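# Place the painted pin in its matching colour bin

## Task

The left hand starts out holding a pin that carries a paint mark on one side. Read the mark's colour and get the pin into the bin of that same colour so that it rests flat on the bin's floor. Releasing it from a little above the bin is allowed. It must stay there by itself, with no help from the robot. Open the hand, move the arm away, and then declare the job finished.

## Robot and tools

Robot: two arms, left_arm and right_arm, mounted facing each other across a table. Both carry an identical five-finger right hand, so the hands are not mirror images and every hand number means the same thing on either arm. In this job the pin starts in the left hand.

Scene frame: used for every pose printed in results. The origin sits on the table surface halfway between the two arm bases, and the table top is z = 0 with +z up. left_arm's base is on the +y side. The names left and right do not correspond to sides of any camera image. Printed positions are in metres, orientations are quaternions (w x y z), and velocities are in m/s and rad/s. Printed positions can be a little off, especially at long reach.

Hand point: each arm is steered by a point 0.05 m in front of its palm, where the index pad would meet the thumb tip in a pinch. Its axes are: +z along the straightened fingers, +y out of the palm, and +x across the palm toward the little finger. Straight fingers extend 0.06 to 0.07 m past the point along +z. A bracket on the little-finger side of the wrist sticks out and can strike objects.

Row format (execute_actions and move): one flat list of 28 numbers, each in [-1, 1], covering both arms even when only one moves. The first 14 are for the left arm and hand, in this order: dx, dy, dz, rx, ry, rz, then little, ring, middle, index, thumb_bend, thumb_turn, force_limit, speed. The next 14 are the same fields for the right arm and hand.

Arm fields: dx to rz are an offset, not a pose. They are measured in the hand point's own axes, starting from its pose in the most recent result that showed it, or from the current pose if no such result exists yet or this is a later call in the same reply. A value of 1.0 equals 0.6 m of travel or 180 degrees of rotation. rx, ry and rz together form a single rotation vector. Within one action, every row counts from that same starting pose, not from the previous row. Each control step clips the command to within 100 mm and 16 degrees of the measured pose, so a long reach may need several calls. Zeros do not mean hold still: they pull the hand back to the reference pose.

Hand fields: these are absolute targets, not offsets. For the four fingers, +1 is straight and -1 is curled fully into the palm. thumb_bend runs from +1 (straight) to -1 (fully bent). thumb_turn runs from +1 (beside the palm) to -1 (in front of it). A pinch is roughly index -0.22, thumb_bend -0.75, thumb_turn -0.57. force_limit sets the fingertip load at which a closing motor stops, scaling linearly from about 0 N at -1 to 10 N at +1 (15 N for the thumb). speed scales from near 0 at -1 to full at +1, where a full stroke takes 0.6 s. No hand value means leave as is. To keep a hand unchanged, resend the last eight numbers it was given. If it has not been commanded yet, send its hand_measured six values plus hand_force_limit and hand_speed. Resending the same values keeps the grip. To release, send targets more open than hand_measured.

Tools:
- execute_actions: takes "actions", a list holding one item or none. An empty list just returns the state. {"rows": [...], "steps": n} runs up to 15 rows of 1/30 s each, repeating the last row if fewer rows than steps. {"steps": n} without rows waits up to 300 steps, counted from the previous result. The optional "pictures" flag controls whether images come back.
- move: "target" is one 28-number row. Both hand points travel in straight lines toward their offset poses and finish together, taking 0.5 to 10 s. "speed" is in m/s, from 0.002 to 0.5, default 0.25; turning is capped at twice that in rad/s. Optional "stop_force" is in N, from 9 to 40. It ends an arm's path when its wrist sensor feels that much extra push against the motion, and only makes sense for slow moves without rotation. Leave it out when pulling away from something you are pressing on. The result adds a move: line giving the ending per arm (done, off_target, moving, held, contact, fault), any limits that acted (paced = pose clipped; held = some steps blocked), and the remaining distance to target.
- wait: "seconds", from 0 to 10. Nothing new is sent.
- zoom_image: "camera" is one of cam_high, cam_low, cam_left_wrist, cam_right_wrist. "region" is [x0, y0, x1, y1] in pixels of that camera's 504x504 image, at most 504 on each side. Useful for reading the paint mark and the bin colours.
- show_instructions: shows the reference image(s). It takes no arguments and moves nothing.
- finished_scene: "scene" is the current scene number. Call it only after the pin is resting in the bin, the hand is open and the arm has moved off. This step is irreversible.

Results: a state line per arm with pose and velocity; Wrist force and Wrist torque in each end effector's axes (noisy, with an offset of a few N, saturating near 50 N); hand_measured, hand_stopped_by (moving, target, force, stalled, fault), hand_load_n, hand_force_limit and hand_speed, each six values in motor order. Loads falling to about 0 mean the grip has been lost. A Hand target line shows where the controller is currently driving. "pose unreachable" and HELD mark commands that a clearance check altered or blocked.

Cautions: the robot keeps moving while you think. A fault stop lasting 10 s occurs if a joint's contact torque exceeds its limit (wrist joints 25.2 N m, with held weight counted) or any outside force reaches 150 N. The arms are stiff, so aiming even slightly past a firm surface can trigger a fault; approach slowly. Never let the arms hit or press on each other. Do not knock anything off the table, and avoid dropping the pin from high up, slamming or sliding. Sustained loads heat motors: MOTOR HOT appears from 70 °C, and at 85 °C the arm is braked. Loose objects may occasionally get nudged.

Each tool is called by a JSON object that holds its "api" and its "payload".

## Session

{"api": "execute_actions", "payload": {"actions": []}}

Scene clock: 0.00 s of 4800.00 s.
left_arm: end_effector_position=(+0.6075, +0.0222, +0.2549) hand_measured=(+1.000, +1.000, +1.000, -0.142, -0.750, -0.550) hand_load_n=(+0.0, +0.0, +0.0, +5.5, +0.5, +0.0) hand_stopped_by=(target, target, target, target, target, target) hand_force_limit=0.00 hand_speed=-0.80 end_effector_quat_wxyz=(+0.369, -0.380, +0.612, -0.587) end_effector_velocity=(+0.000, +0.000, +0.000) end_effector_angular_velocity=(+0.000, -0.001, +0.001) | right_arm: end_effector_position=(+0.1663, -0.3008, +0.4733) hand_measured=(+1.000, +1.000, +1.000, +1.000, +1.000, +1.000) hand_load_n=(+0.0, +0.0, +0.0, +0.0, +0.0, +0.0) hand_stopped_by=(target, target, target, target, target, target) hand_force_limit=0.00 hand_speed=-0.80 end_effector_quat_wxyz=(+0.003, -0.312, +0.950, -0.010) end_effector_velocity=(+0.000, -0.000, -0.000) end_effector_angular_velocity=(-0.001, -0.000, -0.000)
Joint positions: left_arm=[ 0.368 -0.859  1.583 -3.819 -0.938 -0.022] | right_arm=[-1.171 -1.702  1.333  1.934  1.59  -1.864]
Joint velocities: left_arm=[ 0.    -0.    -0.    -0.     0.001  0.001] | right_arm=[0.    0.    0.    0.    0.001 0.   ]
Wrist force (N, on the end effector, along its own x y z axes, offset not removed): no reading
Wrist torque (N m, same axes, about the end effector's origin, offset not removed): no reading
Hand target (left_arm): +0.607, +0.022, +0.255; +0.369, -0.380, +0.612, -0.587
Hand target (right_arm): +0.166, -0.301, +0.473; +0.003, -0.312, +0.950, -0.010

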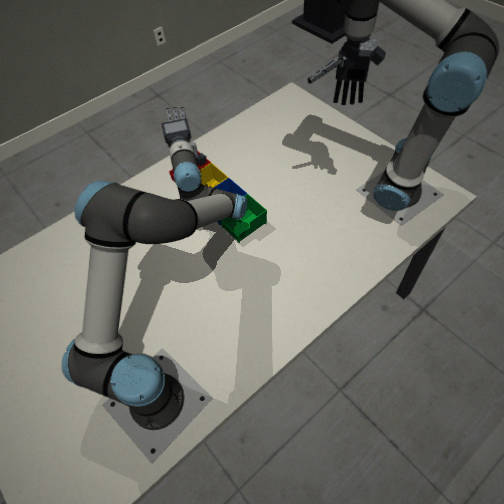

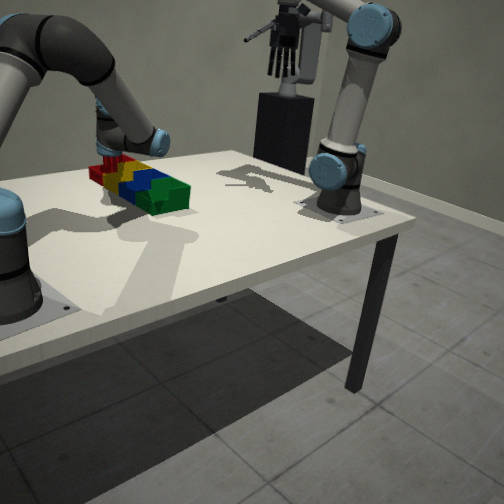

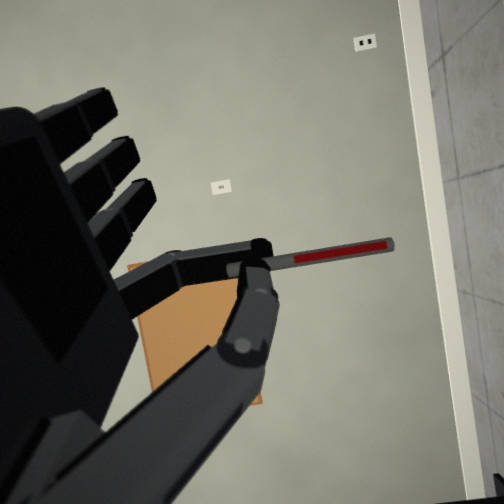

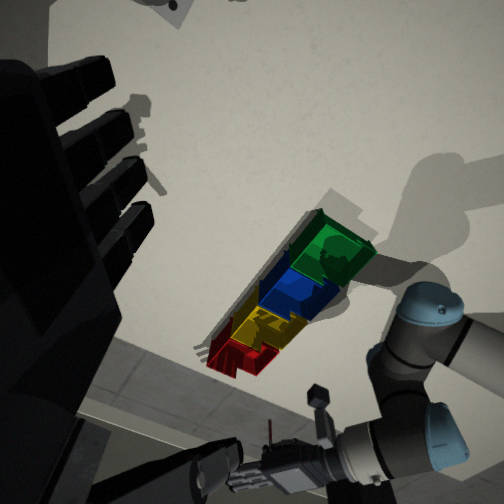

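{"api": "zoom_image", "payload": {"camera": "cam_right_wrist", "region": [190, 195, 390, 395]}}

{"api": "zoom_image", "payload": {"camera": "cam_right_wrist", "region": [190, 300, 310, 460]}}

{"api": "zoom_image", "payload": {"camera": "cam_low", "region": [70, 120, 210, 230]}}

Region (190, 195, 390, 395) of cam_right_wrist's 504x504 image, scaled by 2.520, with more detail than that image has.

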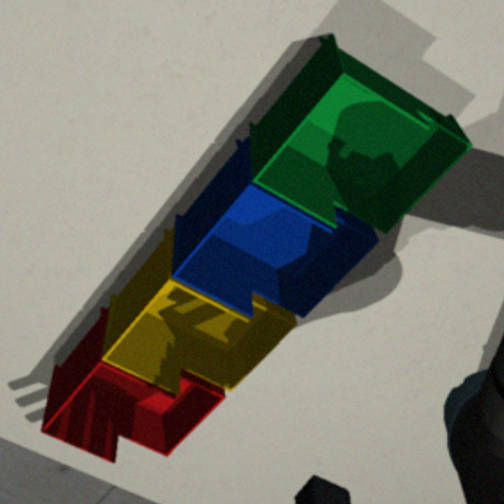

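Region (190, 300, 310, 460) of cam_right_wrist's 504x504 image, scaled by 3.150, with more detail than that image has; it fills the left 378 columns of this view, and the rest is white.

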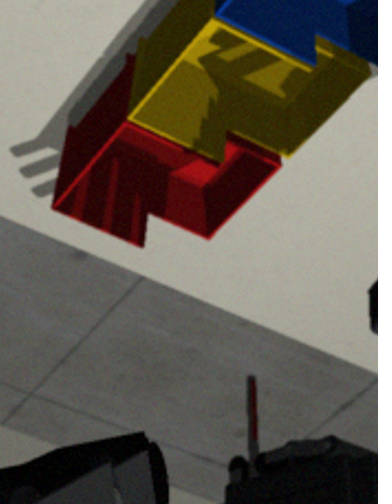

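Region (70, 120, 210, 230) of cam_low's 504x504 image, scaled by 3.600, with more detail than that image has; it fills the top 396 rows of this view, and the rest is white.

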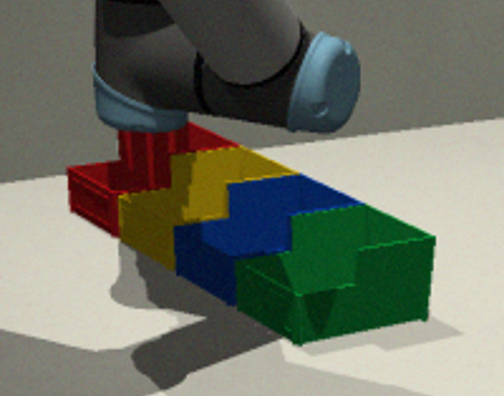

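{"api": "move", "payload": {"target": [0.0547, 0.2559, 0.0534, -0.033, -0.254, -0.5245, 1, 1, 1, -0.142, -0.75, -0.55, 0.0, -0.8, 0, 0, 0, 0, 0, 0, 1, 1, 1, 1, 1, 1, 0.0, -0.8], "speed": 0.3}}

Scene clock: 60.27 s of 4800.00 s.
left_arm: end_effector_position=(+0.6172, -0.0176, +0.1000) hand_measured=(+1.000, +1.000, +1.000, -0.142, -0.750, -0.550) hand_load_n=(+0.0, +0.0, +0.0, +5.5, +0.5, +0.0) hand_stopped_by=(target, target, target, target, target, target) hand_force_limit=0.00 hand_speed=-0.80 end_effector_quat_wxyz=(-0.000, +0.887, +0.001, +0.462) end_effector_velocity=(-0.000, -0.000, -0.001) end_effector_angular_velocity=(-0.006, +0.005, +0.005) | right_arm: end_effector_position=(+0.1663, -0.3008, +0.4733) hand_measured=(+1.000, +1.000, +1.000, +1.000, +1.000, +1.000) hand_load_n=(+0.0, +0.0, +0.0, +0.0, +0.0, +0.0) hand_stopped_by=(target, target, target, target, target, target) hand_force_limit=0.00 hand_speed=-0.80 end_effector_quat_wxyz=(+0.003, -0.312, +0.950, -0.010) end_effector_velocity=(+0.001, -0.000, -0.001) end_effector_angular_velocity=(-0.003, +0.001, -0.000)
Joint positions: left_arm=[ 0.404 -0.822  1.555 -2.921 -0.779 -2.358] | right_arm=[-1.171 -1.702  1.333  1.934  1.59  -1.864]
Joint velocities: left_arm=[ 0.     0.    -0.001  0.007 -0.003 -0.012] | right_arm=[ 0.     0.002  0.    -0.     0.002  0.   ]
Wrist force (N, on the end effector, along its own x y z axes, offset not removed): left_arm=[1.1 -1.8 1.6] | right_arm=[-2.2 -1.1 -1.3]
Wrist torque (N m, same axes, about the end effector's origin, offset not removed): left_arm=[-0.30 -0.18 0.05] | right_arm=[-0.32 0.52 -0.08]
Hand target (left_arm): +0.617, -0.018, +0.100; -0.000, +0.887, +0.001, +0.462
Hand target (right_arm): +0.166, -0.301, +0.473; +0.003, -0.312, +0.950, -0.010
Off the commanded pose (left_arm): 0.000 m, 0 deg.
Off the commanded pose (right_arm): 0.000 m, 0 deg.
After step 90, 53.67 s passed at rest.
move: done

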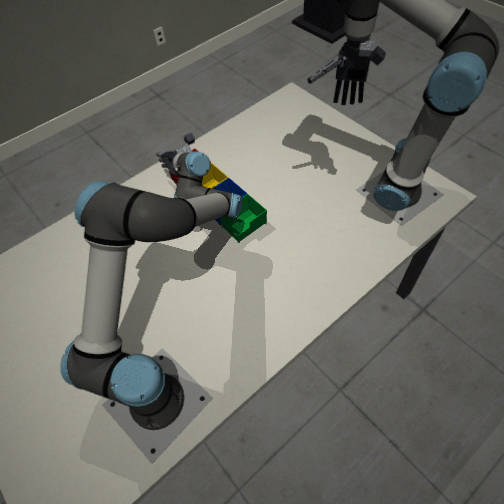

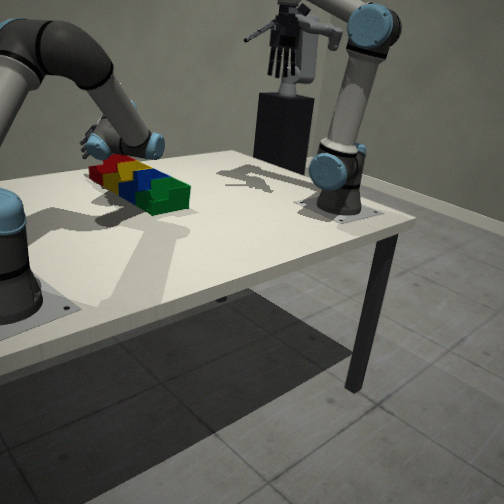

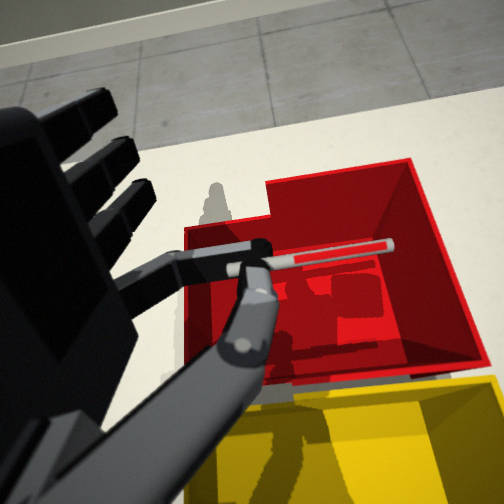

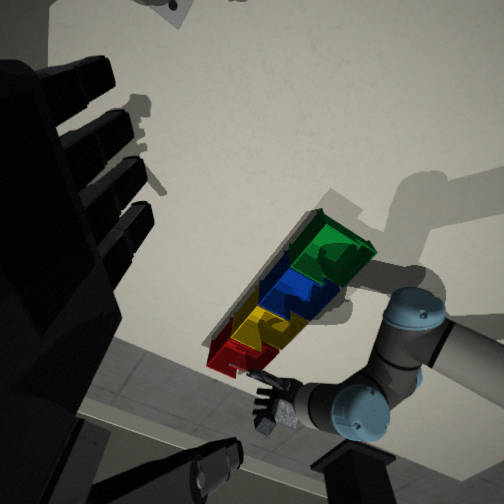

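{"api": "move", "payload": {"target": [-0.0273, 0.0117, 0.0191, 0, 0, 0, 1, 1, 1, -0.142, -0.75, -0.55, 0.0, -0.8, 0, 0, 0, 0, 0, 0, 1, 1, 1, 1, 1, 1, 0.0, -0.8], "speed": 0.06}}

{"api": "execute_actions", "payload": {"actions": [{"rows": [[0, 0, 0, 0, 0, 0, 1, 1, 1, 0.2, -0.75, -0.55, 0.0, 0.6, 0, 0, 0, 0, 0, 0, 1, 1, 1, 1, 1, 1, 0.0, -0.8]], "steps": 15}]}}

{"api": "move", "payload": {"target": [0.1772, -0.1333, -0.1243, 0, 0, 0, 1, 1, 1, 0.2, -0.75, -0.55, 0.0, 0.6, 0, 0, 0, 0, 0, 0, 1, 1, 1, 1, 1, 1, 0.0, -0.8], "speed": 0.25}}

Scene clock: 81.30 s of 4800.00 s.
left_arm: end_effector_position=(+0.6172, -0.0245, +0.0802) hand_measured=(+1.000, +1.000, +1.000, -0.142, -0.750, -0.550) hand_load_n=(+0.0, +0.0, +0.0, +5.5, +0.5, +0.0) hand_stopped_by=(target, target, target, target, target, target) hand_force_limit=0.00 hand_speed=-0.80 end_effector_quat_wxyz=(-0.000, +0.887, +0.001, +0.462) end_effector_velocity=(+0.000, -0.001, -0.001) end_effector_angular_velocity=(+0.001, -0.001, +0.000) | right_arm: end_effector_position=(+0.1663, -0.3008, +0.4733) hand_measured=(+1.000, +1.000, +1.000, +1.000, +1.000, +1.000) hand_load_n=(+0.0, +0.0, +0.0, +0.0, +0.0, +0.0) hand_stopped_by=(target, target, target, target, target, target) hand_force_limit=0.00 hand_speed=-0.80 end_effector_quat_wxyz=(+0.003, -0.312, +0.950, -0.010) end_effector_velocity=(+0.000, +0.000, -0.000) end_effector_angular_velocity=(+0.001, +0.001, +0.000)
Joint positions: left_arm=[ 0.399 -0.782  1.542 -2.944 -0.776 -2.364] | right_arm=[-1.171 -1.702  1.333  1.934  1.59  -1.864]
Joint velocities: left_arm=[-0.     0.004 -0.003 -0.001  0.001  0.   ] | right_arm=[-0.     0.001  0.     0.    -0.001 -0.   ]
Wrist force (N, on the end effector, along its own x y z axes, offset not removed): left_arm=[1.2 -0.8 2.7] | right_arm=[-3.3 -1.4 -1.1]
Wrist torque (N m, same axes, about the end effector's origin, offset not removed): left_arm=[-0.24 -0.26 0.04] | right_arm=[-0.33 0.68 -0.20]
Hand target (left_arm): +0.617, -0.025, +0.080; -0.000, +0.887, +0.001, +0.462
Hand target (right_arm): +0.166, -0.301, +0.473; +0.003, -0.312, +0.950, -0.010
Off the commanded pose (left_arm): 0.000 m, 0 deg.
Off the commanded pose (right_arm): 0.000 m, 0 deg.
After step 90, 17.20 s passed at rest.
move: done

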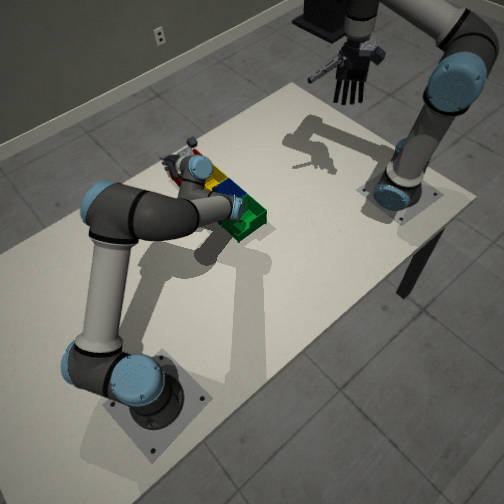

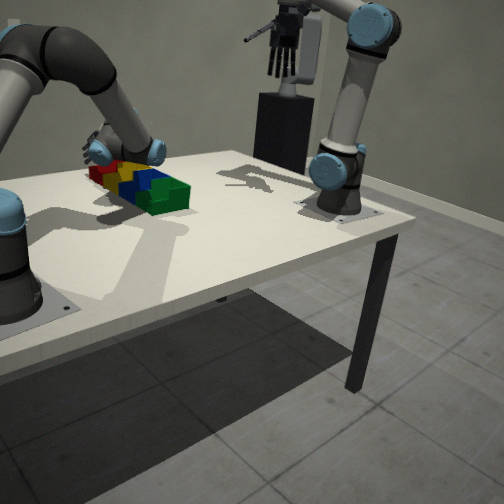

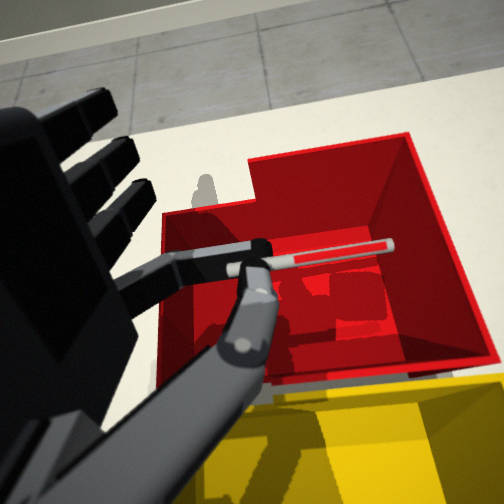

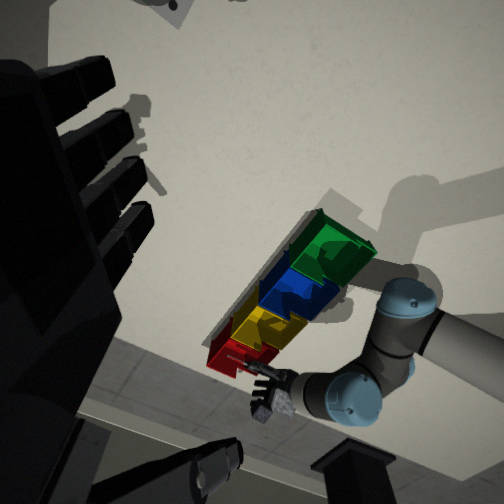

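Scene clock: 81.80 s of 4800.00 s.
left_arm: end_effector_position=(+0.6172, -0.0246, +0.0801) hand_measured=(+1.000, +1.000, +1.000, +0.200, -0.750, -0.550) hand_load_n=(+0.0, +0.0, +0.0, +0.0, +0.0, +0.0) hand_stopped_by=(target, target, target, target, target, target) hand_force_limit=0.00 hand_speed=0.60 end_effector_quat_wxyz=(-0.000, +0.887, +0.001, +0.462) end_effector_velocity=(-0.000, -0.000, +0.000) end_effector_angular_velocity=(-0.000, -0.001, -0.000) | right_arm: end_effector_position=(+0.1663, -0.3008, +0.4733) hand_measured=(+1.000, +1.000, +1.000, +1.000, +1.000, +1.000) hand_load_n=(+0.0, +0.0, +0.0, +0.0, +0.0, +0.0) hand_stopped_by=(target, target, target, target, target, target) hand_force_limit=0.00 hand_speed=-0.80 end_effector_quat_wxyz=(+0.003, -0.312, +0.950, -0.010) end_effector_velocity=(+0.000, +0.000, -0.000) end_effector_angular_velocity=(-0.000, +0.001, -0.000)
Joint positions: left_arm=[ 0.399 -0.781  1.542 -2.944 -0.776 -2.364] | right_arm=[-1.171 -1.702  1.333  1.934  1.59  -1.864]
Joint velocities: left_arm=[-0.     0.    -0.001 -0.     0.     0.   ] | right_arm=[ 0.     0.001 -0.     0.    -0.     0.   ]
Wrist force (N, on the end effector, along its own x y z axes, offset not removed): left_arm=[0.6 -0.4 3.0] | right_arm=[-1.3 -0.5 -1.6]
Wrist torque (N m, same axes, about the end effector's origin, offset not removed): left_arm=[-0.22 -0.05 -0.04] | right_arm=[-0.23 0.34 -0.09]
Hand target (left_arm): +0.617, -0.025, +0.080; -0.000, +0.887, +0.001, +0.462
Hand target (right_arm): +0.166, -0.301, +0.473; +0.003, -0.312, +0.950, -0.010
Off the commanded pose (left_arm): 0.000 m, 0 deg.
Off the commanded pose (right_arm): 0.000 m, 0 deg.
Steps of this call (steps 1 to 15: all 15 steps of this action). Readings (end_effector_position | what the end effector reports):
1: left_arm (+0.6172, -0.0246, +0.0801) | right_arm (+0.1663, -0.3008, +0.4733) | left_arm hand_measured=(+1.000, +1.000, +1.000, -0.142, -0.750, -0.550) hand_load_n=(+0.0, +0.0, +0.0, +5.5, +0.5, +0.0) hand_stopped_by=(target, target, target, moving, target, target) hand_force_limit=0.00 hand_speed=0.60 | right_arm hand_measured=(+1.000, +1.000, +1.000, +1.000, +1.000, +1.000) hand_load_n=(+0.0, +0.0, +0.0, +0.0, +0.0, +0.0) hand_stopped_by=(target, target, target, target, target, target) hand_force_limit=0.00 hand_speed=-0.80
2: left_arm (+0.6172, -0.0246, +0.0801) | right_arm (+0.1663, -0.3008, +0.4733) | left_arm hand_measured=(+1.000, +1.000, +1.000, -0.142, -0.750, -0.550) hand_load_n=(+0.0, +0.0, +0.0, +5.5, +0.5, +0.0) hand_stopped_by=(target, target, target, moving, target, target) hand_force_limit=0.00 hand_speed=0.60 | right_arm hand_measured=(+1.000, +1.000, +1.000, +1.000, +1.000, +1.000) hand_load_n=(+0.0, +0.0, +0.0, +0.0, +0.0, +0.0) hand_stopped_by=(target, target, target, target, target, target) hand_force_limit=0.00 hand_speed=-0.80
4: left_arm (+0.6172, -0.0246, +0.0801) | right_arm (+0.1663, -0.3008, +0.4733) | left_arm hand_measured=(+1.000, +1.000, +1.000, -0.062, -0.750, -0.550) hand_load_n=(+0.0, +0.0, +0.0, +0.5, +0.0, +0.0) hand_stopped_by=(target, target, target, moving, target, target) hand_force_limit=0.00 hand_speed=0.60 | right_arm hand_measured=(+1.000, +1.000, +1.000, +1.000, +1.000, +1.000) hand_load_n=(+0.0, +0.0, +0.0, +0.0, +0.0, +0.0) hand_stopped_by=(target, target, target, target, target, target) hand_force_limit=0.00 hand_speed=-0.80
8: left_arm (+0.6172, -0.0246, +0.0801) | right_arm (+0.1663, -0.3008, +0.4733) | left_arm hand_measured=(+1.000, +1.000, +1.000, +0.200, -0.750, -0.550) hand_load_n=(+0.0, +0.0, +0.0, +0.0, +0.0, +0.0) hand_stopped_by=(target, target, target, moving, target, target) hand_force_limit=0.00 hand_speed=0.60 | right_arm hand_measured=(+1.000, +1.000, +1.000, +1.000, +1.000, +1.000) hand_load_n=(+0.0, +0.0, +0.0, +0.0, +0.0, +0.0) hand_stopped_by=(target, target, target, target, target, target) hand_force_limit=0.00 hand_speed=-0.80
15: the state above

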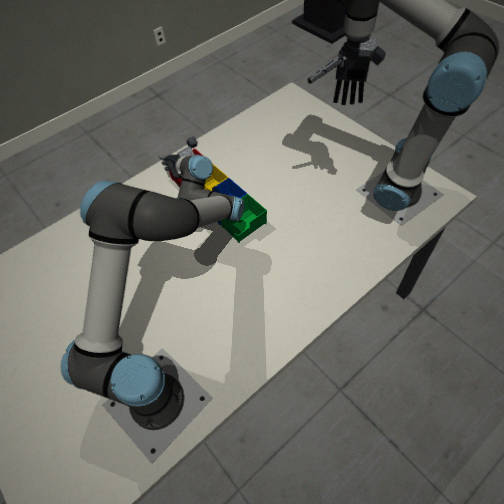

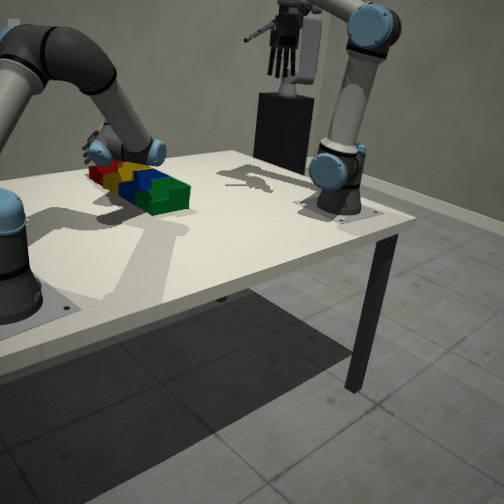

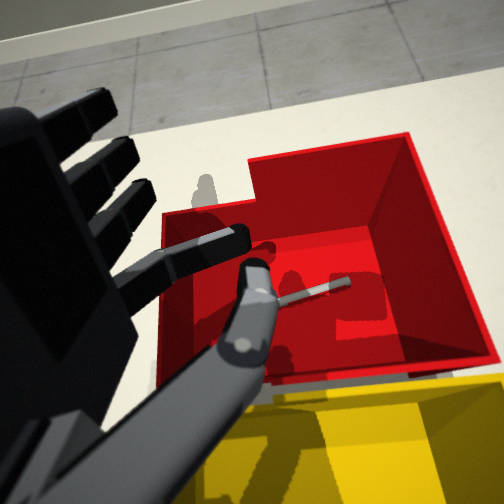

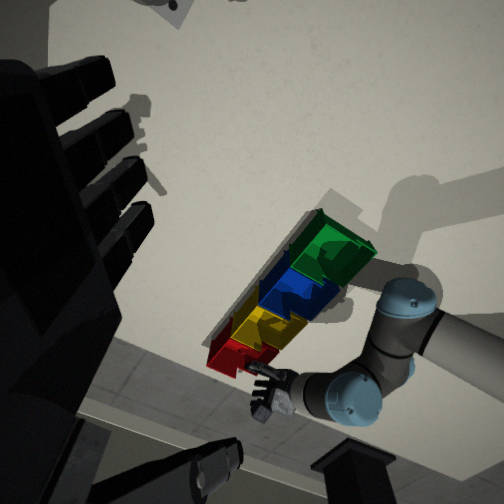

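Scene clock: 83.23 s of 4800.00 s.
left_arm: end_effector_position=(+0.6168, +0.0550, +0.2100) hand_measured=(+1.000, +1.000, +1.000, +0.200, -0.750, -0.550) hand_load_n=(+0.0, +0.0, +0.0, +0.0, +0.0, +0.0) hand_stopped_by=(target, target, target, target, target, target) hand_force_limit=0.00 hand_speed=0.60 end_effector_quat_wxyz=(-0.000, +0.887, +0.000, +0.462) end_effector_velocity=(+0.000, +0.002, +0.001) end_effector_angular_velocity=(+0.001, +0.001, +0.001) | right_arm: end_effector_position=(+0.1663, -0.3008, +0.4733) hand_measured=(+1.000, +1.000, +1.000, +1.000, +1.000, +1.000) hand_load_n=(+0.0, +0.0, +0.0, +0.0, +0.0, +0.0) hand_stopped_by=(target, target, target, target, target, target) hand_force_limit=0.00 hand_speed=-0.80 end_effector_quat_wxyz=(+0.003, -0.312, +0.950, -0.010) end_effector_velocity=(-0.000, -0.000, +0.000) end_effector_angular_velocity=(+0.000, -0.001, -0.000)
Joint positions: left_arm=[ 0.464 -1.071  1.662 -2.825 -0.815 -2.291] | right_arm=[-1.171 -1.702  1.333  1.934  1.59  -1.864]
Joint velocities: left_arm=[ 0.002 -0.004  0.002  0.003 -0.001  0.001] | right_arm=[-0.    -0.001  0.    -0.    -0.     0.   ]
Wrist force (N, on the end effector, along its own x y z axes, offset not removed): left_arm=[0.2 -0.6 2.8] | right_arm=[1.6 -0.8 -2.0]
Wrist torque (N m, same axes, about the end effector's origin, offset not removed): left_arm=[-0.24 -0.15 -0.05] | right_arm=[-0.25 -0.09 -0.02]
Hand target (left_arm): +0.617, +0.055, +0.210; -0.000, +0.887, +0.001, +0.462
Hand target (right_arm): +0.166, -0.301, +0.473; +0.003, -0.312, +0.950, -0.010
Off the commanded pose (left_arm): 0.000 m, 0 deg.
Off the commanded pose (right_arm): 0.000 m, 0 deg.
move: done

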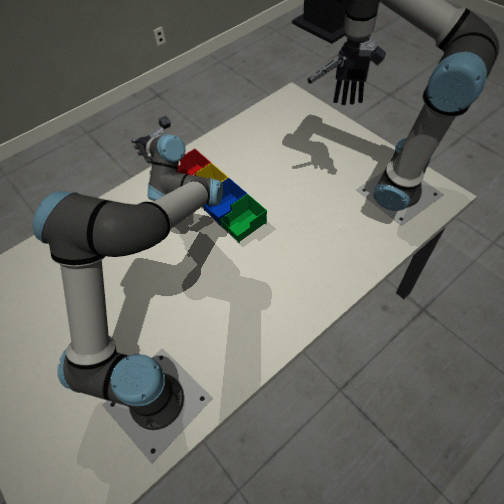

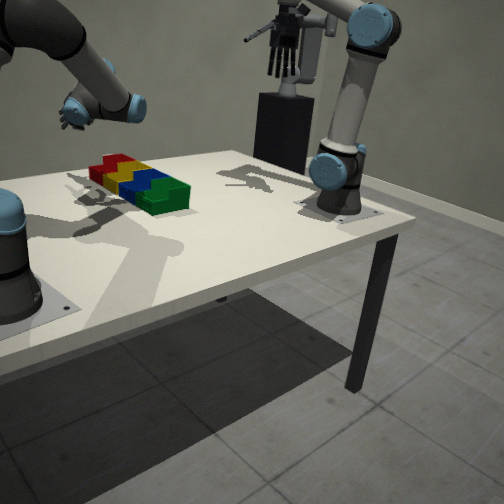

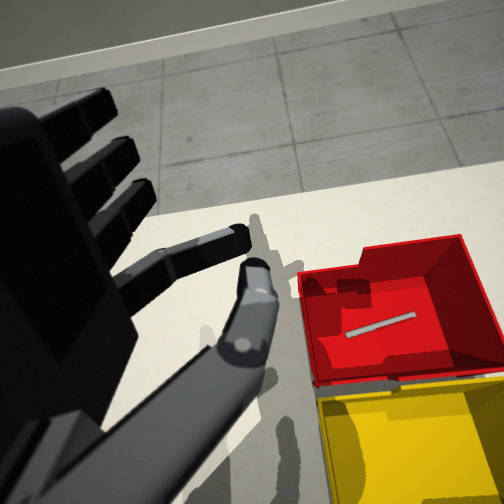

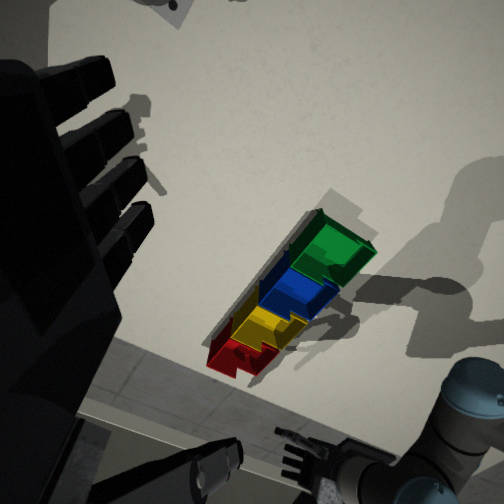

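The pin lies flat on the red bin's floor and the hand is clear. I am done with scene 2.

{"api": "finished_scene", "payload": {"scene": 2}}

The scene is finished: the task was done.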